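## Task

Take the foam block off the counter and set it inside the bin marked M4 so no part of it sticks out past the bin's rim. The bins must not be moved, and the robot must not tip or finish leaning, or the attempt fails. The block has to stay in the bin by itself; if the gripper is what holds it there at the end, it does not count.

## Robot and tools

Robot: a Hello Robot Stretch 3 with a single arm. It has a two-wheel base (0.33 m long, 0.34 m wide), a lift that slides up a mast, and a telescoping arm that sticks out to the robot's right side, ending in a wrist (yaw, pitch, roll) and a gripper. The base cannot move sideways, so to shift the gripper forward or back you drive the base. Spins happen about the point between the wheels, 0.05 m behind the front edge. Loose objects may occasionally get nudged by outside forces.

Frames: the base frame has its origin on the floor between the drive wheels, x forward, y left, z up. hand_pose is reported in it, located where the closed fingertips meet. The odometry frame is the base frame as it was when the scene began; heading is positive to the left, from -3.142 to 3.142.

execute_actions takes "actions", a list run in order; an empty list just returns the current state and images. Each action may have "robot" (a command, a list of up to 8 commands run in sequence, or {"stop": true}), "steps" (1 to 450 control steps at 30 per second) and "until" (an early-exit condition, only alongside steps). {"steps": n} alone waits. A command can contain:
- "base": exactly one of {"translate_m": d} (drive straight d metres, forward positive, |d| at most 1) or {"rotate_rad": d} (spin in place d radians, left/counter-clockwise positive, |d| at most 3.2). Both are offsets from where the base is when that command begins.
- "joints": absolute target values by name; unnamed joints keep their targets. lift_m 0 to 1.1 (arm height); arm_m 0 to 0.52 (extension); wrist_yaw_rad -1.345 to 4.42 (0 along the arm, positive toward the front, 3.0 folded over the base); wrist_pitch_rad -1.57 to 0.451 (0 level, negative tips fingers down); wrist_roll_rad -2.911 to 2.911; gripper_m -0.089 to 0.179 (larger is wider; the actual fingertip gap is about 0.007 less near closed and 0.025 less fully open); head_pan_rad -3.953 to 1.73 (0 ahead, positive left, -1.57 faces the arm); head_tilt_rad -1.53 to 0.419 (negative looks down).
- "contact_limits": {"arm_m": effort percent 1 to 100}, the effort at which the arm halts; smaller is gentler.
- "pause_s" (in a queue only, up to 15 s).
A new command replaces running goals immediately and discards any older queue. Any out-of-range value makes the whole call rejected. To wait for everything to settle use "until": {"robot": {"status": "ended"}} with steps 450. Other conditions compare fields, e.g. {"lift_m": [">", 0.3]} or {"base_status": ["!=", "moving"]}; {"any": {"status": "ended"}} fires when the first motion finishes.

zoom_image: camera (head_camera, nav_camera or wrist_camera) and region [x0, y0, x1, y1] in that camera's pixels, top-left origin, at most 504x504. head and nav cameras move with head pan/tilt; the wrist camera rides on the gripper.

Make sure all motion has stopped first, since a final brake may cut moves short.

Result lines: base_status with a bracket showing distance moved versus goal; joint_goals; joint_status per joint (moving, done, off_target, contact_stop, time_out, stopped, not_commanded, torque_fault); measured_speeds; refusals and queue state. "on_its_own" appears when the robot changed a goal itself, a joint is slack or off, a motor is loaded at rest, or the base tilts 3 degrees or more. base_tilt gives forward/right lean in degrees. motor_effort shows percent effort (bracket = peak). lidar_m gives 12 distances in 30-degree sectors, first straight ahead, counter-clockwise, at 0.17 m height. wrist_depth_mm and head_depth_mm are 7x7 median depth grids. A "refused:" or "dropped:" line names the failed goal. "done" never proves an object is gripped.

Speed: full base speed (0.30 m/s, 1.9 rad/s) only with the arm stowed: lift_m under 0.30, arm_m under 0.03, wrist_yaw_rad over 2.54; otherwise 0.10 m/s and 0.63 rad/s.

Gripping: command gripper_m smaller than the object's width to grasp; to let go, open to at least 0.02 above where the fingers met the object. Overly tight squeezes get reduced and may let things slip.

Hazards: fold or unfold the wrist only with lift_m between 0.32 and 0.95, wrist_pitch_rad -0.4 and roll near 0; once folded, the lift may go down to 0.25. With yaw below -0.4 keep pitch at -0.5 or lower. Pushing the arm into something rigid with the gripper above about 0.45 m can tip the robot, and a repeat push after a contact_stop is worse. Don't drive while the gripper holds or presses on something fixed; snagging furniture, especially reversing, can tip it. If tilted, reverse the last move in small steps, free the gripper, and lower lift_m near 0.2 if needed. After a contact_stop the joint goes slack until commanded again. Wrist servos overloaded for several seconds shut off for 10 s. Avoid drops, slams and hard pushes, keep the bins still, and release the object so it rests fully inside the bin before finishing.

Each tool is called after ">>>" as name([rows], argument=value, ...), one row to a line, values as JSON.

## Session

>>> execute_actions(actions=[])

Scene clock: 0.00 s.
robot.base_odometry: x=+0.000 y=+0.000 heading=+0.000 (m, m, rad; robot's odometry frame)
robot.turned_by_wheels: +0.000 (rad since the last result)
robot.turned_by_imu: +0.000 (rad since the last result)
robot.base_tilt: forward=+2.2 right=-1.8 (deg)
robot.lidar_m: 1.44 1.31 1.32 1.54 0.79 0.79 0.97 2.45 2.44 2.82 2.69 2.24
robot.head_depth_mm: 1689 2166 2183 2192 2170 2161 2146 / 1699 1965 1944 1924 1922 1915 1928 / 1712 1790 1793 1797 1796 1768 1768 / 1605 1641 1627 1629 1618 1611 1603 / 1506 1497 1497 1493 1497 1488 1481 / 1392 1382 1386 1385 1384 1381 1372 / 1293 1285 1282 1294 1282 1284 1274
robot.base_status: not_commanded
robot.joint_positions: lift_m=+0.360 arm_m=-0.003 wrist_yaw_rad=+2.903 wrist_pitch_rad=-0.401 wrist_roll_rad=+0.017 gripper_m=+0.037 head_pan_rad=+0.010 head_tilt_rad=-0.005
robot.joint_goals: lift_m=+0.360 arm_m=-0.003 wrist_yaw_rad=+2.903 wrist_pitch_rad=-0.401 wrist_roll_rad=+0.017 gripper_m=+0.037 head_pan_rad=+0.010 head_tilt_rad=-0.005
robot.joint_status: lift_m=not_commanded arm_m=not_commanded wrist_yaw_rad=not_commanded wrist_pitch_rad=not_commanded wrist_roll_rad=not_commanded gripper_m=not_commanded head_pan_rad=not_commanded head_tilt_rad=not_commanded
robot.measured_speeds: translate_m=+0.000 rotate_rad=+0.000 lift_m=+0.000 arm_m=+0.000 wrist_yaw_rad=+0.000 wrist_pitch_rad=+0.000 wrist_roll_rad=+0.000 head_pan_rad=+0.000 head_tilt_rad=+0.000
robot: refusals=0 queue=idle queue_left=0
robot.motor_effort: left_wheel=+1 right_wheel=+0 lift_m=+20 arm_m=-1 wrist_yaw_rad=+0 wrist_pitch_rad=+5 wrist_roll_rad=+0 gripper_m=+0 head_pan_rad=+0 head_tilt_rad=+2 (%)
robot.hand_pose: x=+0.0323 y=+0.0780 z=+0.3760 quat_wxyz=(+0.223, +0.710, +0.056, +0.665) (m; robot's base frame)
robot.wrist_depth_mm: - - - - - - 929 / - - - - - - 984 / - - - - - - - / 717 - 970 978 957 942 962 / 736 - 778 747 755 751 752 / 635 635 644 620 639 608 613 / 531 534 509 530 510 523 524
pictures: head_camera (sideways: a quarter turn clockwise sets it upright), nav_camera (sideways: a quarter turn counterclockwise sets it upright), wrist_camera
Images, in order (width x height): head_camera 896x504, nav_camera 672x504, wrist_camera 644x364.

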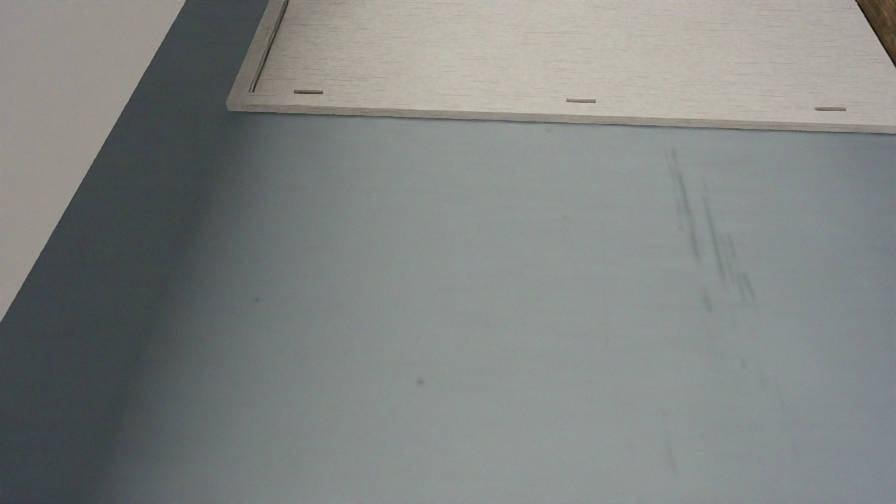

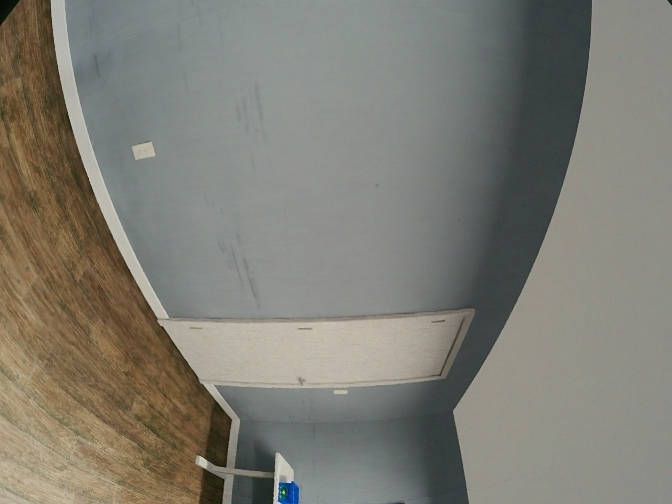

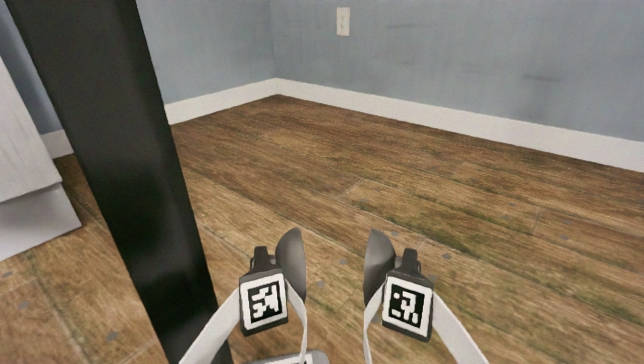

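>>> execute_actions([
  {"robot":{"joints":{"head_pan_rad":-0.95,"head_tilt_rad":-0.4}},"steps":90,"until":{"robot":{"status":"ended"}}},
])

>>> execute_actions([
  {"robot":{"joints":{"head_pan_rad":-3.6,"head_tilt_rad":-0.5}},"steps":150,"until":{"robot":{"status":"ended"}}},
])

Scene clock: 3.13 s.
robot.base_odometry: x=+0.000 y=+0.000 heading=+0.000 (m, m, rad; robot's odometry frame)
robot.turned_by_wheels: +0.000 (rad since the last result)
robot.turned_by_imu: -0.001 (rad since the last result)
robot.base_tilt: forward=+2.3 right=-1.6 (deg)
robot.lidar_m: 1.44 1.31 1.32 1.54 0.79 0.79 0.97 2.44 2.44 2.82 2.70 2.25
robot.head_depth_mm: 2947 3149 3375 3501 2517 1852 1456 / 2925 3135 3289 3458 2498 1839 1452 / 2926 3101 3223 3417 2539 1825 1452 / 2902 3056 3222 3153 2491 1846 1442 / 2917 3055 3224 3441 2448 1819 1439 / 2891 3108 3197 3420 2447 1811 1440 / 2871 3065 3259 3442 2427 1791 1426
robot.base_status: not_commanded
robot.joint_positions: lift_m=+0.360 arm_m=-0.003 wrist_yaw_rad=+2.903 wrist_pitch_rad=-0.401 wrist_roll_rad=+0.017 gripper_m=+0.037 head_pan_rad=-0.943 head_tilt_rad=-0.395
robot.joint_goals: lift_m=+0.360 arm_m=-0.003 wrist_yaw_rad=+2.903 wrist_pitch_rad=-0.401 wrist_roll_rad=+0.017 gripper_m=+0.037 head_pan_rad=-0.950 head_tilt_rad=-0.400
robot.joint_status: lift_m=not_commanded arm_m=not_commanded wrist_yaw_rad=not_commanded wrist_pitch_rad=not_commanded wrist_roll_rad=not_commanded gripper_m=not_commanded head_pan_rad=done head_tilt_rad=done
robot.measured_speeds: translate_m=+0.000 rotate_rad=+0.000 lift_m=+0.000 arm_m=+0.000 wrist_yaw_rad=+0.000 wrist_pitch_rad=+0.000 wrist_roll_rad=+0.000 head_pan_rad=+0.000 head_tilt_rad=+0.000
robot: refusals=0 queue=done queue_left=0
robot.motor_effort: left_wheel=+0(0) right_wheel=+0(0) lift_m=+20(20) arm_m=+0(0) wrist_yaw_rad=+0(0) wrist_pitch_rad=+6(5) wrist_roll_rad=+1(0) gripper_m=+0(1) head_pan_rad=-3(43) head_tilt_rad=-2(21) (%)
robot.hand_pose: x=+0.0323 y=+0.0780 z=+0.3760 quat_wxyz=(+0.223, +0.710, +0.056, +0.665) (m; robot's base frame)
robot.wrist_depth_mm: - - - - - - 935 / - - - - - - 984 / - - - - - - - / 716 - 994 983 950 969 943 / 740 - 761 762 760 751 755 / 626 630 643 627 643 621 613 / 538 535 518 529 508 524 521
pictures: head_camera (sideways: a quarter turn clockwise sets it upright), nav_camera (sideways: a quarter turn counterclockwise sets it upright), wrist_camera
camera_calibration (this result's frames):
head_camera: T_world_to_cam=[[-0.244977, 0.232903, -0.941139, 1.24526], [0.768994, 0.637854, -0.0423186, 0.0534387], [0.590453, -0.734097, -0.33536, 0.389382], [0, 0, 0, 1]] pos_world=[0.0340536, -0.0382661, 1.30481]
nav_camera: T_world_to_cam=[[0.21814, -0.338946, 0.915167, -1.15136], [-0.819964, -0.572179, -0.0164681, 0.0816151], [0.529221, -0.746811, -0.402738, 0.480773], [0, 0, 0, 1]] pos_world=[0.0636432, 0.015497, 1.24865]
wrist_camera: T_world_to_cam=[[0.977844, -0.208472, -0.0190019, 0.00113338], [-0.122687, -0.497175, -0.858932, 0.407945], [0.169616, 0.842233, -0.511736, 0.285685], [0, 0, 0, 1]] pos_world=[0.000484455, -0.0375569, 0.496615]
Images, in order (width x height): head_camera 896x504, nav_camera 672x504, wrist_camera 644x364.

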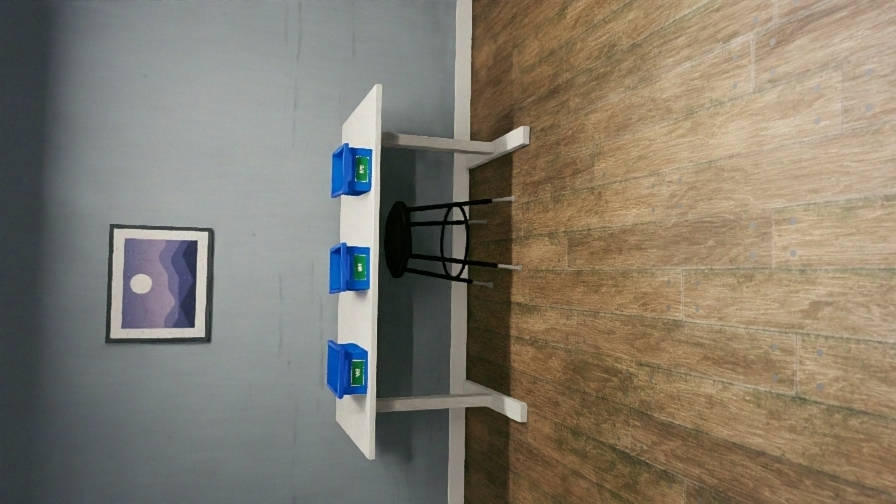

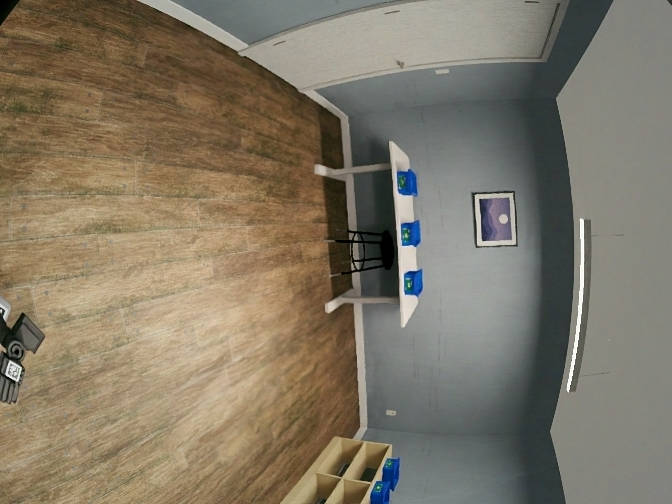

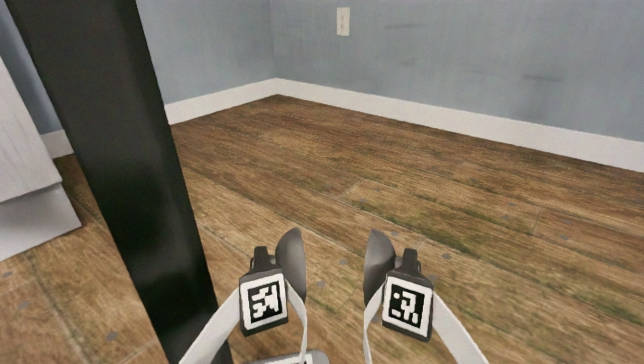

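Scene clock: 4.87 s.
robot.base_odometry: x=+0.000 y=+0.000 heading=+0.000 (m, m, rad; robot's odometry frame)
robot.turned_by_wheels: +0.000 (rad since the last result)
robot.turned_by_imu: +0.000 (rad since the last result)
robot.base_tilt: forward=+2.2 right=-1.6 (deg)
robot.lidar_m: 1.44 1.31 1.32 1.54 0.79 0.79 0.97 2.44 2.44 2.82 2.68 2.24
robot.head_depth_mm: 1144 1225 1300 922 846 925 1024 / 1199 1279 1348 912 895 987 1090 / 1248 1349 1423 911 954 1054 1245 / 1310 1415 1471 960 1021 1134 1272 / 1387 1496 1537 1014 1096 1224 1331 / 1455 1585 1526 1071 1182 1347 1328 / 1541 1673 1511 1140 1285 1477 1321
robot.base_status: not_commanded
robot.joint_positions: lift_m=+0.360 arm_m=-0.003 wrist_yaw_rad=+2.903 wrist_pitch_rad=-0.401 wrist_roll_rad=+0.017 gripper_m=+0.037 head_pan_rad=-3.593 head_tilt_rad=-0.494
robot.joint_goals: lift_m=+0.360 arm_m=-0.003 wrist_yaw_rad=+2.903 wrist_pitch_rad=-0.401 wrist_roll_rad=+0.017 gripper_m=+0.037 head_pan_rad=-3.600 head_tilt_rad=-0.500
robot.joint_status: lift_m=not_commanded arm_m=not_commanded wrist_yaw_rad=not_commanded wrist_pitch_rad=not_commanded wrist_roll_rad=not_commanded gripper_m=not_commanded head_pan_rad=done head_tilt_rad=done
robot.measured_speeds: translate_m=+0.000 rotate_rad=+0.000 lift_m=+0.000 arm_m=+0.000 wrist_yaw_rad=+0.000 wrist_pitch_rad=+0.000 wrist_roll_rad=+0.000 head_pan_rad=+0.000 head_tilt_rad=+0.000
robot: refusals=0 queue=done queue_left=0
robot.motor_effort: left_wheel=+0(1) right_wheel=+0(0) lift_m=+20(20) arm_m=+0(0) wrist_yaw_rad=+0(1) wrist_pitch_rad=+4(4) wrist_roll_rad=+0(0) gripper_m=-1(1) head_pan_rad=-3(45) head_tilt_rad=-3(9) (%)
robot.hand_pose: x=+0.0323 y=+0.0780 z=+0.3760 quat_wxyz=(+0.223, +0.710, +0.056, +0.665) (m; robot's base frame)
robot.wrist_depth_mm: - - - - - - 936 / - - - - - - - / - - - - - - - / 713 - 999 974 971 954 955 / 716 - 775 760 750 754 747 / 638 635 659 625 649 618 621 / 532 535 514 526 517 520 518
pictures: head_camera (sideways: a quarter turn clockwise sets it upright), nav_camera (sideways: a quarter turn counterclockwise sets it upright), wrist_camera
camera_calibration (this result's frames):
head_camera: T_world_to_cam=[[0.408261, -0.129589, -0.90362, 1.19231], [-0.373362, -0.926997, -0.0357452, 0.0518443], [-0.833021, 0.351971, -0.42684, 0.517113], [0, 0, 0, 1]] pos_world=[-0.0366506, 0.0205615, 1.29997]
nav_camera: T_world_to_cam=[[-0.432035, 0.234472, 0.870844, -1.08957], [0.454165, 0.890799, -0.0145292, 0.0713166], [-0.779153, 0.38923, -0.491345, 0.604053], [0, 0, 0, 1]] pos_world=[-0.0324728, -0.0431695, 1.24668]
wrist_camera: T_world_to_cam=[[0.977844, -0.208471, -0.0190019, 0.00113334], [-0.122686, -0.497175, -0.858932, 0.407945], [0.169616, 0.842233, -0.511736, 0.285685], [0, 0, 0, 1]] pos_world=[0.000484449, -0.0375569, 0.496615]
Images, in order (width x height): head_camera 896x504, nav_camera 672x504, wrist_camera 644x364.

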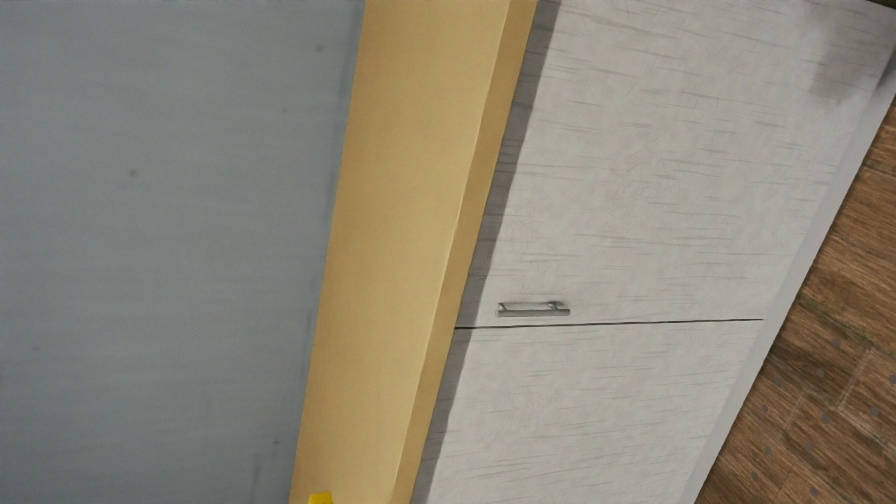

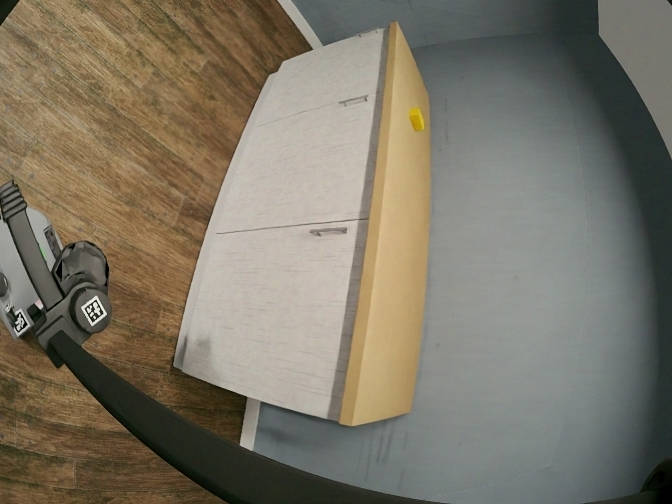

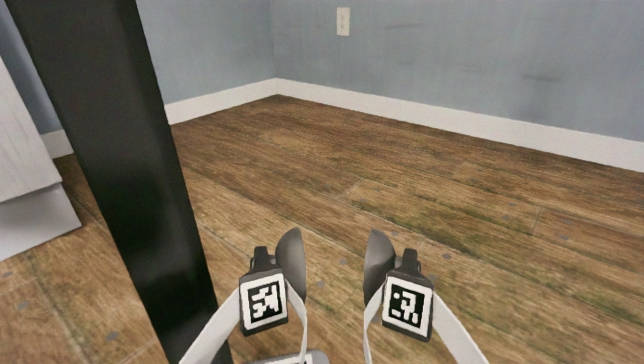

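>>> execute_actions([
  {"robot":[{"joints":{"lift_m":0.27,"head_pan_rad":0.8,"head_tilt_rad":-0.4}},{"base":{"rotate_rad":-2.78}},{"base":{"translate_m":1}},{"base":{"translate_m":0.24}},{"base":{"rotate_rad":0.345},"joints":{"lift_m":0.93}}],"steps":450,"until":{"robot":{"base_status":"done","queue_left":["=",0]}}},
])

>>> zoom_image(camera="head_camera", region=[200,0,600,504])

>>> execute_actions([
  {"robot":{"joints":{"head_pan_rad":-1.57,"head_tilt_rad":-0.8}},"steps":250,"until":{"robot":{"status":"ended"}}},
])

Scene clock: 24.43 s.
robot.base_odometry: x=-1.160 y=-0.439 heading=-2.780 (m, m, rad; robot's odometry frame)
robot.turned_by_wheels: -2.780 (rad since the last result)
robot.turned_by_imu: -2.768 (rad since the last result)
robot.base_tilt: forward=+2.2 right=-1.7 (deg)
robot.lidar_m: 0.64 1.28 1.41 1.97 3.76 3.00 2.49 0.87 0.45 0.36 0.36 0.40
robot.head_depth_mm: 1049 1108 1174 1230 1329 1414 1437 / 1092 1156 1223 1300 1393 1498 1447 / 1158 1227 1304 1382 1492 1619 1429 / 1214 1290 1377 1482 1593 1690 1423 / 1278 1369 1466 1580 1719 1749 1427 / 1355 1444 1568 1691 1842 1798 1415 / 1432 1538 1664 1815 1973 1770 1415
robot.base_status: done (translate_m +0.2400 of +0.2400)
robot.joint_positions: lift_m=+0.270 arm_m=-0.003 wrist_yaw_rad=+2.903 wrist_pitch_rad=-0.403 wrist_roll_rad=+0.017 gripper_m=+0.037 head_pan_rad=+0.793 head_tilt_rad=-0.408
robot.joint_goals: lift_m=+0.270 arm_m=-0.003 wrist_yaw_rad=+2.903 wrist_pitch_rad=-0.403 wrist_roll_rad=+0.017 gripper_m=+0.037 head_pan_rad=+0.800 head_tilt_rad=-0.400
robot.joint_status: lift_m=done arm_m=not_commanded wrist_yaw_rad=not_commanded wrist_pitch_rad=not_commanded wrist_roll_rad=not_commanded gripper_m=not_commanded head_pan_rad=done head_tilt_rad=done
robot.measured_speeds: translate_m=+0.000 rotate_rad=+0.000 lift_m=+0.000 arm_m=+0.000 wrist_yaw_rad=+0.000 wrist_pitch_rad=+0.000 wrist_roll_rad=+0.000 head_pan_rad=+0.000 head_tilt_rad=+0.000
robot: refusals=0 queue=running queue_left=0
robot.motor_effort: left_wheel=+2(11) right_wheel=-2(5) lift_m=+18(21) arm_m=+0(0) wrist_yaw_rad=+0(1) wrist_pitch_rad=+6(6) wrist_roll_rad=+1(0) gripper_m=+0(1) head_pan_rad=+3(43) head_tilt_rad=+3(13) (%)
robot.hand_pose: x=+0.0323 y=+0.0778 z=+0.2862 quat_wxyz=(+0.224, +0.710, +0.056, +0.665) (m; robot's base frame)
robot.wrist_depth_mm: - - - - - - 948 / - - - - - - - / - - - - - - - / 824 - 795 790 784 784 783 / 629 - 630 617 618 605 610 / 520 519 534 514 524 505 505 / 452 - - 441 419 427 428
pictures: head_camera (sideways: a quarter turn clockwise sets it upright), nav_camera (sideways: a quarter turn counterclockwise sets it upright), wrist_camera
camera_calibration (this result's frames):
head_camera: T_world_to_cam=[[-0.198062, -0.28862, -0.936734, 1.23922], [-0.755914, 0.653356, -0.041478, 0.0616456], [0.623992, 0.699875, -0.347577, 0.405076], [0, 0, 0, 1]] pos_world=[0.0392771, 0.0338849, 1.30417]
nav_camera: T_world_to_cam=[[0.306832, 0.279326, 0.909852, -1.14496], [0.698973, -0.714964, -0.0162224, 0.0720294], [0.64598, 0.64094, -0.414615, 0.495516], [0, 0, 0, 1]] pos_world=[-0.0191281, 0.0537201, 1.24836]
wrist_camera: T_world_to_cam=[[0.977836, -0.208502, -0.0190481, -0.000560286], [-0.123017, -0.498531, -0.858099, 0.330552], [0.16942, 0.841424, -0.513131, 0.240394], [0, 0, 0, 1]] pos_world=[0.000483833, -0.0375994, 0.406989]
Images, in order (width x height): head_camera 896x504, nav_camera 672x504, wrist_camera 644x364.

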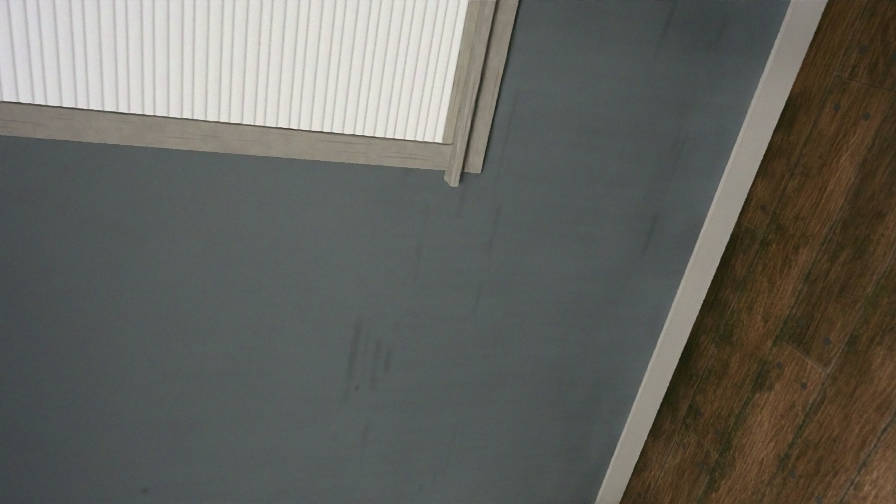

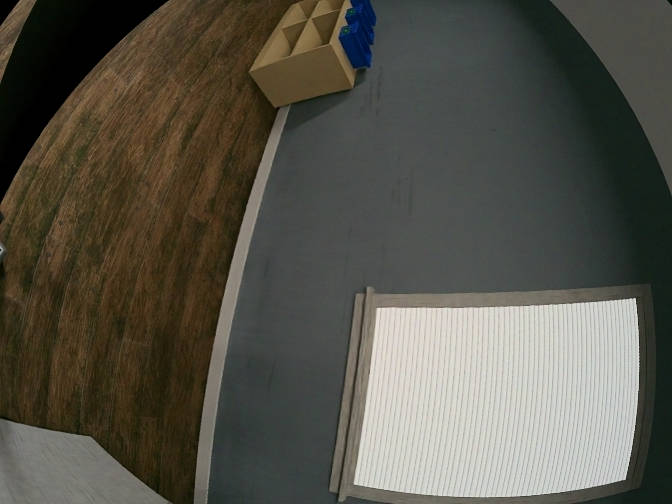

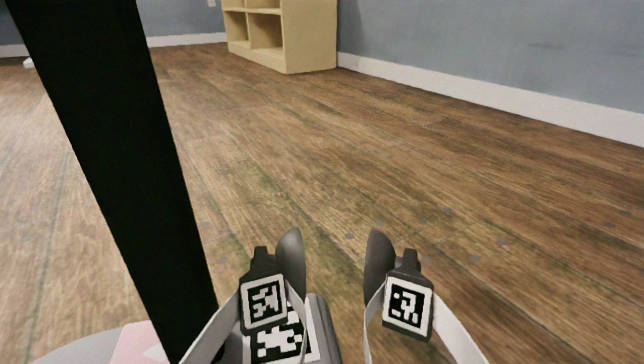

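Region (200, 0, 600, 504) of head_camera's 896x504 image, scaled by 1.000; it fills the left 400 columns of this view, and the rest is white.

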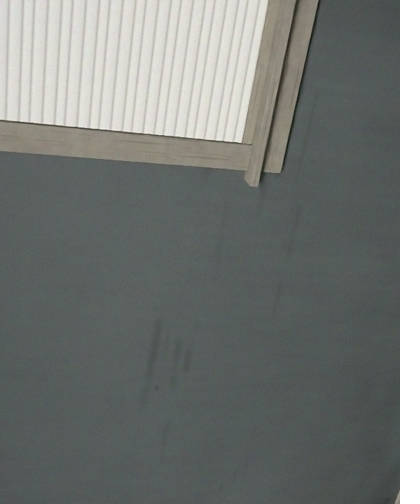

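Scene clock: 26.03 s.
robot.base_odometry: x=-1.160 y=-0.439 heading=-2.780 (m, m, rad; robot's odometry frame)
robot.turned_by_wheels: +0.000 (rad since the last result)
robot.turned_by_imu: +0.000 (rad since the last result)
robot.base_tilt: forward=+2.2 right=-1.5 (deg)
robot.lidar_m: 0.63 1.28 1.41 1.98 3.77 3.02 2.49 0.87 0.45 0.37 0.36 0.40
robot.head_depth_mm: 941 1007 716 558 682 940 1150 / 914 981 716 557 636 858 1127 / 884 948 711 556 595 788 1112 / 853 935 713 554 556 726 1087 / 831 903 709 553 494 673 942 / 807 887 656 553 481 630 845 / 785 863 707 551 470 592 776
robot.base_status: done (translate_m +0.2400 of +0.2400)
robot.joint_positions: lift_m=+0.270 arm_m=-0.003 wrist_yaw_rad=+2.903 wrist_pitch_rad=-0.403 wrist_roll_rad=+0.017 gripper_m=+0.037 head_pan_rad=-1.563 head_tilt_rad=-0.790
robot.joint_goals: lift_m=+0.270 arm_m=-0.003 wrist_yaw_rad=+2.903 wrist_pitch_rad=-0.403 wrist_roll_rad=+0.017 gripper_m=+0.037 head_pan_rad=-1.570 head_tilt_rad=-0.800
robot.joint_status: lift_m=done arm_m=not_commanded wrist_yaw_rad=not_commanded wrist_pitch_rad=not_commanded wrist_roll_rad=not_commanded gripper_m=not_commanded head_pan_rad=done head_tilt_rad=done
robot.measured_speeds: translate_m=+0.000 rotate_rad=+0.000 lift_m=+0.000 arm_m=+0.000 wrist_yaw_rad=+0.000 wrist_pitch_rad=+0.000 wrist_roll_rad=+0.000 head_pan_rad=+0.000 head_tilt_rad=+0.000
robot: refusals=0 queue=done queue_left=0
robot.motor_effort: left_wheel=+3(2) right_wheel=-2(2) lift_m=+18(18) arm_m=-1(0) wrist_yaw_rad=+0(0) wrist_pitch_rad=+6(6) wrist_roll_rad=+1(0) gripper_m=+1(0) head_pan_rad=-3(44) head_tilt_rad=-5(24) (%)
robot.hand_pose: x=+0.0323 y=+0.0778 z=+0.2862 quat_wxyz=(+0.224, +0.710, +0.056, +0.665) (m; robot's base frame)
robot.wrist_depth_mm: - - - - - - 977 / - - - - - - - / - - - - - - - / 808 - 797 807 809 794 776 / 633 - 618 628 617 611 614 / 517 513 531 504 524 505 500 / 450 - - 434 415 429 428
pictures: head_camera (sideways: a quarter turn clockwise sets it upright), nav_camera (sideways: a quarter turn counterclockwise sets it upright), wrist_camera
camera_calibration (this result's frames):
head_camera: T_world_to_cam=[[-0.0667648, 0.668702, -0.740527, 0.982558], [0.996392, 0.083664, -0.0142838, 0.0155387], [0.0524038, -0.738808, -0.671875, 0.830507], [0, 0, 0, 1]] pos_world=[0.00659591, -0.0447534, 1.28583]
nav_camera: T_world_to_cam=[[-0.0168156, -0.724011, 0.689583, -0.855821], [-0.999846, 0.0156335, -0.00796748, 0.0716392], [-0.00501204, -0.689611, -0.724163, 0.902197], [0, 0, 0, 1]] pos_world=[0.0617588, 0.00142082, 1.24407]
wrist_camera: T_world_to_cam=[[0.977836, -0.208502, -0.019048, -0.000560317], [-0.123016, -0.498531, -0.858099, 0.330552], [0.16942, 0.841424, -0.513131, 0.240394], [0, 0, 0, 1]] pos_world=[0.000483826, -0.0375994, 0.406989]
Images, in order (width x height): head_camera 896x504, nav_camera 672x504, wrist_camera 644x364.

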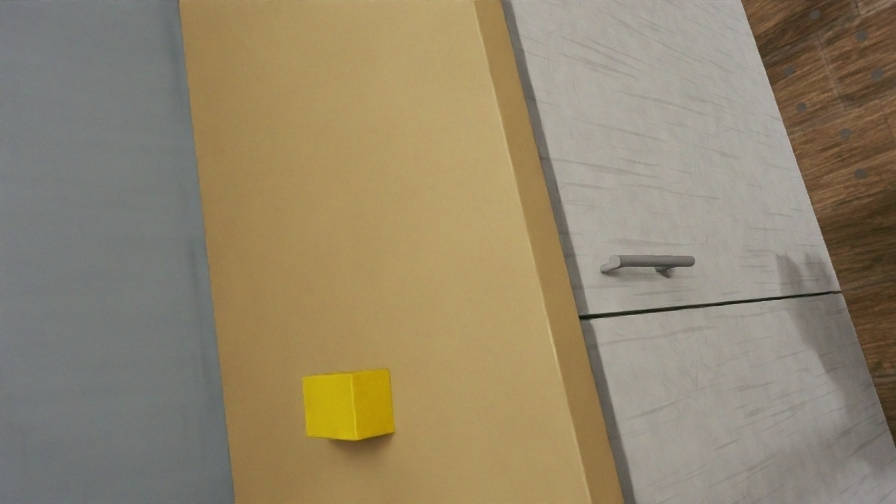

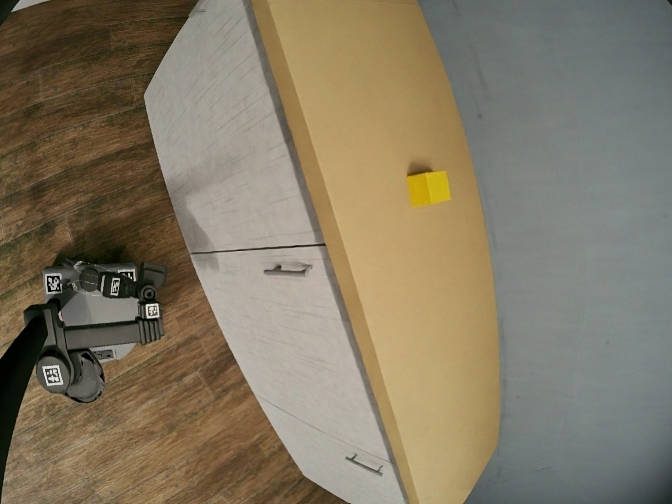

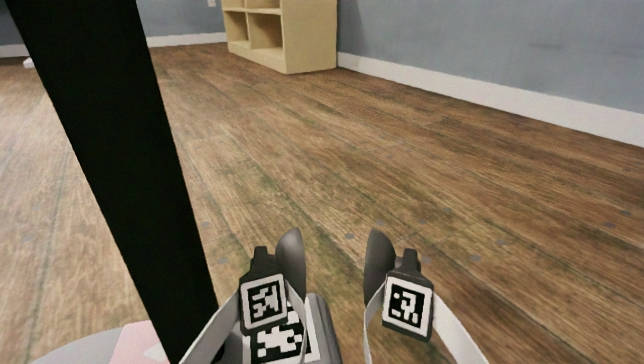

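>>> execute_actions([
  {"robot":{"base":{"rotate_rad":0.37},"joints":{"lift_m":0.95,"gripper_m":0.14,"wrist_yaw_rad":1.5,"head_pan_rad":1.25,"head_tilt_rad":-0.3}},"steps":300,"until":{"robot":{"status":"ended"}}},
  {"robot":{"joints":{"wrist_yaw_rad":0,"wrist_roll_rad":0}},"steps":300,"until":{"robot":{"status":"ended"}}},
])

>>> zoom_image(camera="head_camera", region=[330,60,550,300])

Scene clock: 38.77 s.
robot.base_odometry: x=-1.160 y=-0.439 heading=-2.410 (m, m, rad; robot's odometry frame)
robot.turned_by_wheels: +0.370 (rad since the last result)
robot.turned_by_imu: +0.365 (rad since the last result)
robot.base_tilt: forward=+2.2 right=-1.7 (deg)
robot.lidar_m: 1.28 1.34 1.87 3.27 3.29 2.55 2.47 0.51 0.37 0.36 0.38 0.52
robot.head_depth_mm: 2031 2060 2095 2131 2127 2015 1579 / 2471 2530 2560 2399 2143 2046 1575 / 3018 3169 3276 2658 2462 2065 1569 / 3454 3678 3891 3827 2920 2049 1565 / 3401 3566 3698 3927 2883 2033 1556 / 3250 3461 3561 3752 2874 2001 1547 / 3193 3359 3540 3782 2839 2007 1535
robot.base_status: done (rotate_rad +0.3699 of +0.3700)
robot.joint_positions: lift_m=+0.950 arm_m=-0.003 wrist_yaw_rad=+0.003 wrist_pitch_rad=-0.404 wrist_roll_rad=+0.004 gripper_m=+0.140 head_pan_rad=+1.243 head_tilt_rad=-0.310
robot.joint_goals: lift_m=+0.950 arm_m=-0.003 wrist_yaw_rad=+0.000 wrist_pitch_rad=-0.404 wrist_roll_rad=+0.000 gripper_m=+0.140 head_pan_rad=+1.250 head_tilt_rad=-0.300
robot.joint_status: lift_m=done arm_m=not_commanded wrist_yaw_rad=done wrist_pitch_rad=not_commanded wrist_roll_rad=done gripper_m=done head_pan_rad=done head_tilt_rad=done
robot.measured_speeds: translate_m=+0.000 rotate_rad=+0.000 lift_m=+0.000 arm_m=+0.000 wrist_yaw_rad=+0.000 wrist_pitch_rad=+0.000 wrist_roll_rad=+0.000 head_pan_rad=+0.000 head_tilt_rad=+0.000
robot: refusals=0 queue=done queue_left=0
robot.motor_effort: left_wheel=-2(9) right_wheel=+1(5) lift_m=+22(24) arm_m=+0(1) wrist_yaw_rad=-3(2) wrist_pitch_rad=+6(6) wrist_roll_rad=-3(4) gripper_m=+0(96) head_pan_rad=+4(43) head_tilt_rad=+3(26) (%)
robot.hand_pose: x=-0.0209 y=-0.3682 z=+0.9658 quat_wxyz=(+0.692, +0.143, -0.694, -0.141) (m; robot's base frame)
robot.wrist_depth_mm: 691 672 661 651 638 623 623 / 739 712 704 688 678 671 663 / 480 480 480 446 476 473 477 / 346 344 343 331 344 343 343 / 269 266 267 268 267 267 266 / 220 228 219 220 220 - 219 / 186 181 186 185 186 181 185
pictures: head_camera (sideways: a quarter turn clockwise sets it upright), nav_camera (sideways: a quarter turn counterclockwise sets it upright), wrist_camera
camera_calibration (this result's frames):
head_camera: T_world_to_cam=[[-0.0228608, -0.257789, -0.965931, 1.27628], [-0.963385, 0.263861, -0.0476189, 0.0709116], [0.267147, 0.929474, -0.254382, 0.285962], [0, 0, 0, 1]] pos_world=[0.0210984, 0.044507, 1.30892]
nav_camera: T_world_to_cam=[[0.125593, 0.29888, 0.94599, -1.19102], [0.940838, -0.338378, -0.0180004, 0.072871], [0.314722, 0.892284, -0.323695, 0.379216], [0, 0, 0, 1]] pos_world=[-0.0383235, 0.0422623, 1.25076]
wrist_camera: T_world_to_cam=[[-0.999304, -0.0365916, -0.00723902, -0.0180228], [-0.0126062, 0.513958, -0.857723, 1.05959], [0.035106, -0.857035, -0.514061, 0.346069], [0, 0, 0, 1]] pos_world=[-0.0168019, -0.248653, 1.08661]
Images, in order (width x height): head_camera 896x504, nav_camera 672x504, wrist_camera 644x364.

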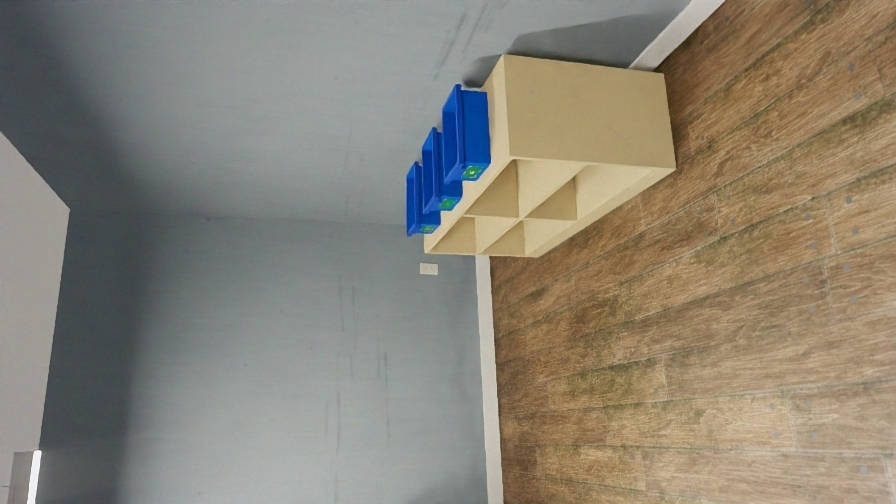

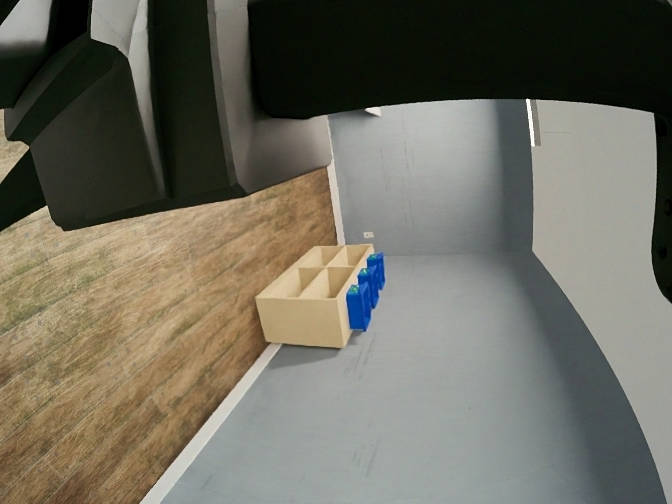

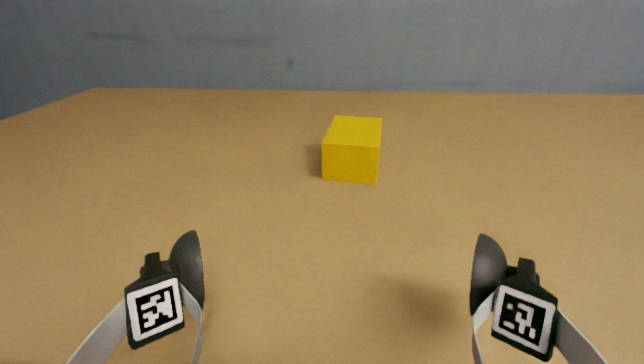

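Region (330, 60, 550, 300) of head_camera's 896x504 image, scaled by 2.100, with more detail than that image has; it fills the left 462 columns of this view, and the rest is white.

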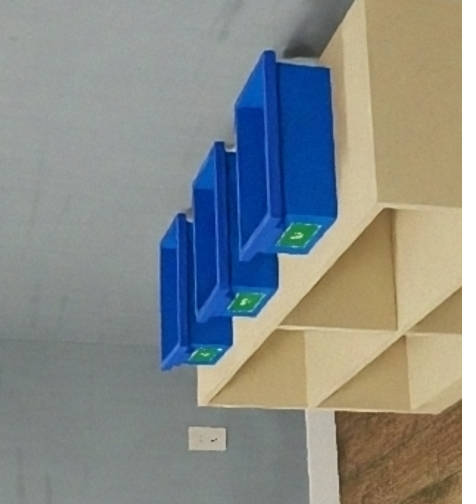

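>>> execute_actions([
  {"robot":[{"joints":{"lift_m":1.06,"arm_m":0.1},"base":{"translate_m":-0.012}},{"joints":{"arm_m":0.27,"wrist_pitch_rad":-0.8,"head_pan_rad":-1.57,"head_tilt_rad":-0.7}}],"steps":300,"until":{"robot":{"status":"ended"}}},
])

Scene clock: 46.40 s.
robot.base_odometry: x=-1.151 y=-0.431 heading=-2.410 (m, m, rad; robot's odometry frame)
robot.turned_by_wheels: +0.000 (rad since the last result)
robot.turned_by_imu: -0.002 (rad since the last result)
robot.base_tilt: forward=+2.2 right=-1.5 (deg)
robot.lidar_m: 1.29 1.35 1.88 3.39 3.28 2.54 2.47 0.51 0.37 0.36 0.38 0.53
robot.head_depth_mm: - 859 878 638 501 544 689 / - - 875 636 500 544 700 / 767 - - 610 499 562 714 / 804 896 863 629 498 567 724 / 807 906 862 631 497 575 735 / 817 909 857 629 495 585 749 / 820 920 856 628 495 594 761
robot.base_status: done (translate_m -0.0120 of -0.0120)
robot.joint_positions: lift_m=+1.060 arm_m=+0.270 wrist_yaw_rad=+0.001 wrist_pitch_rad=-0.809 wrist_roll_rad=+0.004 gripper_m=+0.140 head_pan_rad=-1.563 head_tilt_rad=-0.692
robot.joint_goals: lift_m=+1.060 arm_m=+0.270 wrist_yaw_rad=+0.000 wrist_pitch_rad=-0.800 wrist_roll_rad=+0.000 gripper_m=+0.140 head_pan_rad=-1.570 head_tilt_rad=-0.700
robot.joint_status: lift_m=done arm_m=done wrist_yaw_rad=done wrist_pitch_rad=done wrist_roll_rad=done gripper_m=done head_pan_rad=done head_tilt_rad=done
robot.measured_speeds: translate_m=+0.000 rotate_rad=+0.000 lift_m=+0.000 arm_m=+0.000 wrist_yaw_rad=+0.000 wrist_pitch_rad=+0.000 wrist_roll_rad=+0.000 head_pan_rad=+0.000 head_tilt_rad=+0.000
robot: refusals=0 queue=done queue_left=0
robot.motor_effort: left_wheel=-2(7) right_wheel=+1(3) lift_m=+23(24) arm_m=+3(3) wrist_yaw_rad=-2(3) wrist_pitch_rad=+3(6) wrist_roll_rad=-3(3) gripper_m=+0(2) head_pan_rad=-3(44) head_tilt_rad=-3(23) (%)
robot.hand_pose: x=-0.0214 y=-0.5741 z=+0.9966 quat_wxyz=(+0.649, +0.278, -0.651, -0.279) (m; robot's base frame)
robot.wrist_depth_mm: 465 468 459 458 444 434 431 / 407 400 396 393 390 384 382 / 347 343 342 338 339 333 334 / 304 302 300 298 296 293 294 / 270 271 268 221 259 263 261 / 244 247 242 199 233 - 236 / 222 217 220 184 215 213 216
pictures: head_camera (sideways: a quarter turn clockwise sets it upright), nav_camera (sideways: a quarter turn counterclockwise sets it upright), wrist_camera
camera_calibration (this result's frames):
head_camera: T_world_to_cam=[[-0.0661009, 0.59268, -0.802721, 1.06362], [0.996413, 0.0818047, -0.0216511, 0.0251322], [0.0528342, -0.801273, -0.595962, 0.731754], [0, 0, 0, 1]] pos_world=[0.00660269, -0.046109, 1.29043]
nav_camera: T_world_to_cam=[[-0.0174468, -0.652724, 0.757395, -0.944193], [-0.999838, 0.014825, -0.0102553, 0.0746188], [-0.00453448, -0.757451, -0.652877, 0.809476], [0, 0, 0, 1]] pos_world=[0.0618041, -0.00426588, 1.24438]
wrist_camera: T_world_to_cam=[[-0.99937, -0.0293684, -0.0199208, -0.00900707], [-0.0121384, 0.810385, -0.585772, 1.09099], [0.0333467, -0.585161, -0.810231, 0.636672], [0, 0, 0, 1]] pos_world=[-0.0169895, -0.511828, 1.15474]
Images, in order (width x height): head_camera 896x504, nav_camera 672x504, wrist_camera 644x364.

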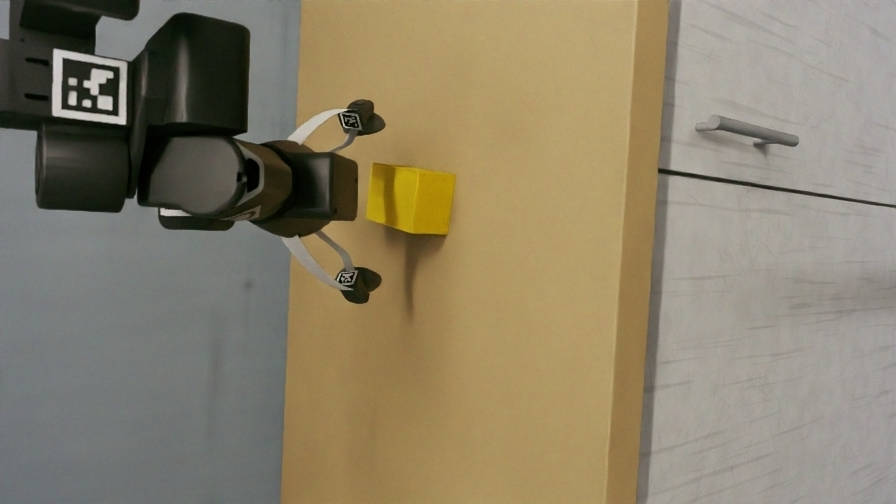

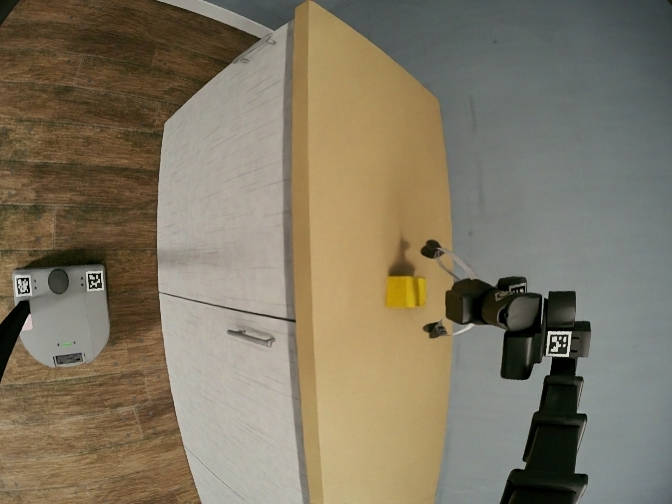

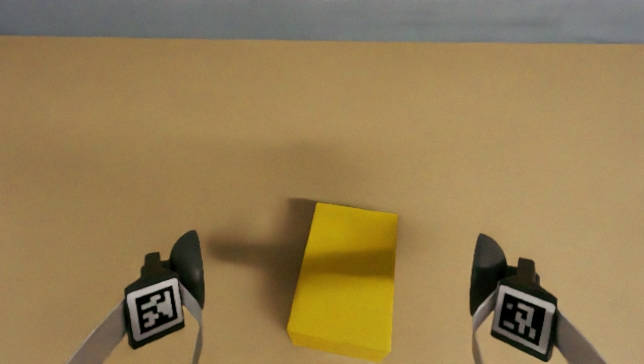

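>>> execute_actions([
  {"robot":[{"joints":{"lift_m":1.002,"arm_m":0.278,"wrist_yaw_rad":-0.04}},{"joints":{"gripper_m":0.02}},{"joints":{"lift_m":1.04}}],"steps":300,"until":{"robot":{"status":"ended"}}},
])

Scene clock: 52.23 s.
robot.base_odometry: x=-1.151 y=-0.431 heading=-2.410 (m, m, rad; robot's odometry frame)
robot.turned_by_wheels: +0.000 (rad since the last result)
robot.turned_by_imu: -0.001 (rad since the last result)
robot.base_tilt: forward=+2.2 right=-1.5 (deg)
robot.lidar_m: 1.29 1.34 1.88 3.39 3.30 2.54 2.46 0.50 0.37 0.36 0.38 0.53
robot.head_depth_mm: 763 873 874 637 502 545 687 / 767 - 878 635 500 543 699 / 780 - - 612 500 561 713 / 803 899 890 621 498 567 723 / 810 905 865 629 496 576 737 / 816 911 856 627 496 583 749 / 821 916 857 628 495 592 762
robot.base_status: done (translate_m -0.0120 of -0.0120)
robot.joint_positions: lift_m=+1.040 arm_m=+0.278 wrist_yaw_rad=-0.038 wrist_pitch_rad=-0.812 wrist_roll_rad=+0.004 gripper_m=+0.021 head_pan_rad=-1.563 head_tilt_rad=-0.692
robot.joint_goals: lift_m=+1.040 arm_m=+0.278 wrist_yaw_rad=-0.040 wrist_pitch_rad=-0.800 wrist_roll_rad=+0.000 gripper_m=+0.020 head_pan_rad=-1.570 head_tilt_rad=-0.700
robot.joint_status: lift_m=done arm_m=done wrist_yaw_rad=done wrist_pitch_rad=done wrist_roll_rad=done gripper_m=done head_pan_rad=done head_tilt_rad=done
robot.measured_speeds: translate_m=+0.000 rotate_rad=+0.000 lift_m=+0.000 arm_m=+0.000 wrist_yaw_rad=+0.000 wrist_pitch_rad=+0.000 wrist_roll_rad=+0.000 head_pan_rad=+0.000 head_tilt_rad=+0.000
robot: refusals=0 queue=done queue_left=0
robot.motor_effort: left_wheel=-2(2) right_wheel=+2(2) lift_m=+23(24) arm_m=+4(3) wrist_yaw_rad=-2(1) wrist_pitch_rad=+4(4) wrist_roll_rad=-2(3) gripper_m=-18(98) head_pan_rad=-3(3) head_tilt_rad=-4(4) (%)
robot.hand_pose: x=-0.0275 y=-0.5813 z=+0.9760 quat_wxyz=(+0.643, +0.267, -0.656, -0.292) (m; robot's base frame)
robot.wrist_depth_mm: 446 437 440 431 431 428 412 / 370 365 363 360 355 352 349 / 315 314 312 310 309 305 303 / 277 275 273 170 264 269 268 / 246 245 246 151 230 241 238 / 222 221 221 135 134 218 216 / 203 202 198 128 141 198 197
pictures: head_camera (sideways: a quarter turn clockwise sets it upright), nav_camera (sideways: a quarter turn counterclockwise sets it upright), wrist_camera
camera_calibration (this result's frames):
head_camera: T_world_to_cam=[[-0.0660977, 0.59268, -0.802721, 1.06362], [0.996414, 0.0817994, -0.0216511, 0.0251322], [0.0528299, -0.801273, -0.595962, 0.731754], [0, 0, 0, 1]] pos_world=[0.00660244, -0.046109, 1.29043]
nav_camera: T_world_to_cam=[[-0.0174503, -0.652724, 0.757395, -0.944193], [-0.999837, 0.0148304, -0.0102553, 0.0746188], [-0.00453854, -0.757451, -0.652877, 0.809476], [0, 0, 0, 1]] pos_world=[0.0618041, -0.00426618, 1.24438]
wrist_camera: T_world_to_cam=[[-0.999753, 0.00965682, -0.020019, 0.00695964], [0.0195185, 0.812296, -0.582918, 1.08387], [0.0106322, -0.583165, -0.812284, 0.618548], [0, 0, 0, 1]] pos_world=[-0.0207741, -0.519776, 1.13438]
Images, in order (width x height): head_camera 896x504, nav_camera 672x504, wrist_camera 644x364.

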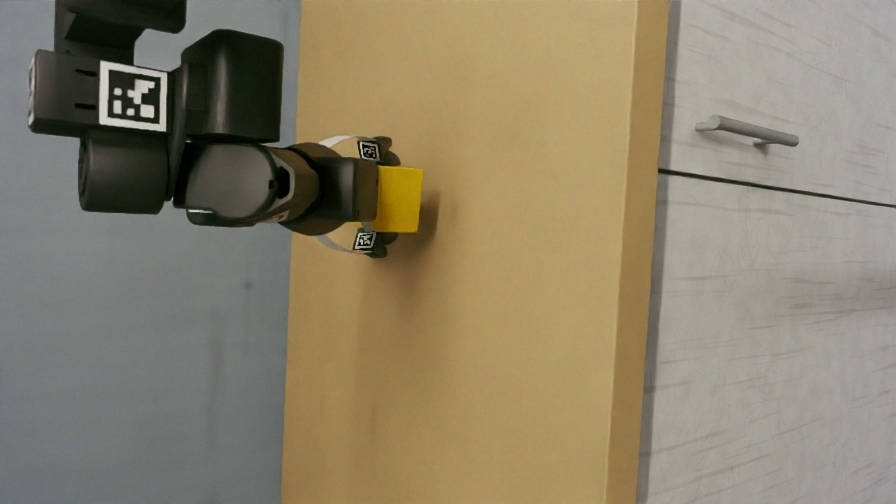

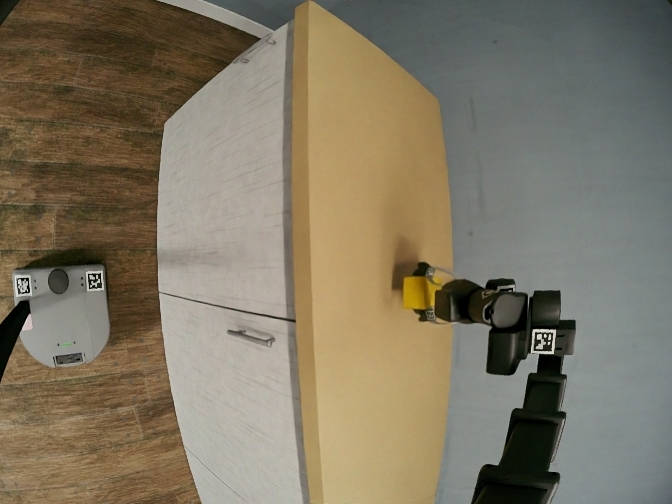

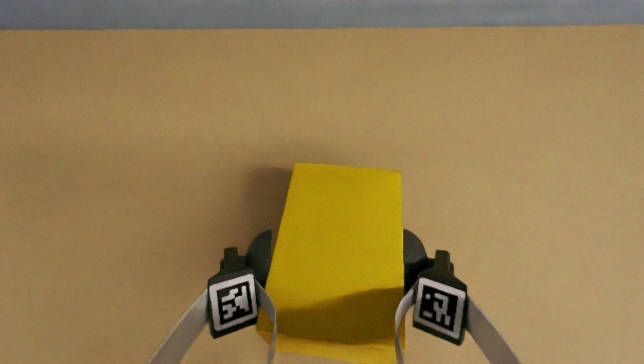

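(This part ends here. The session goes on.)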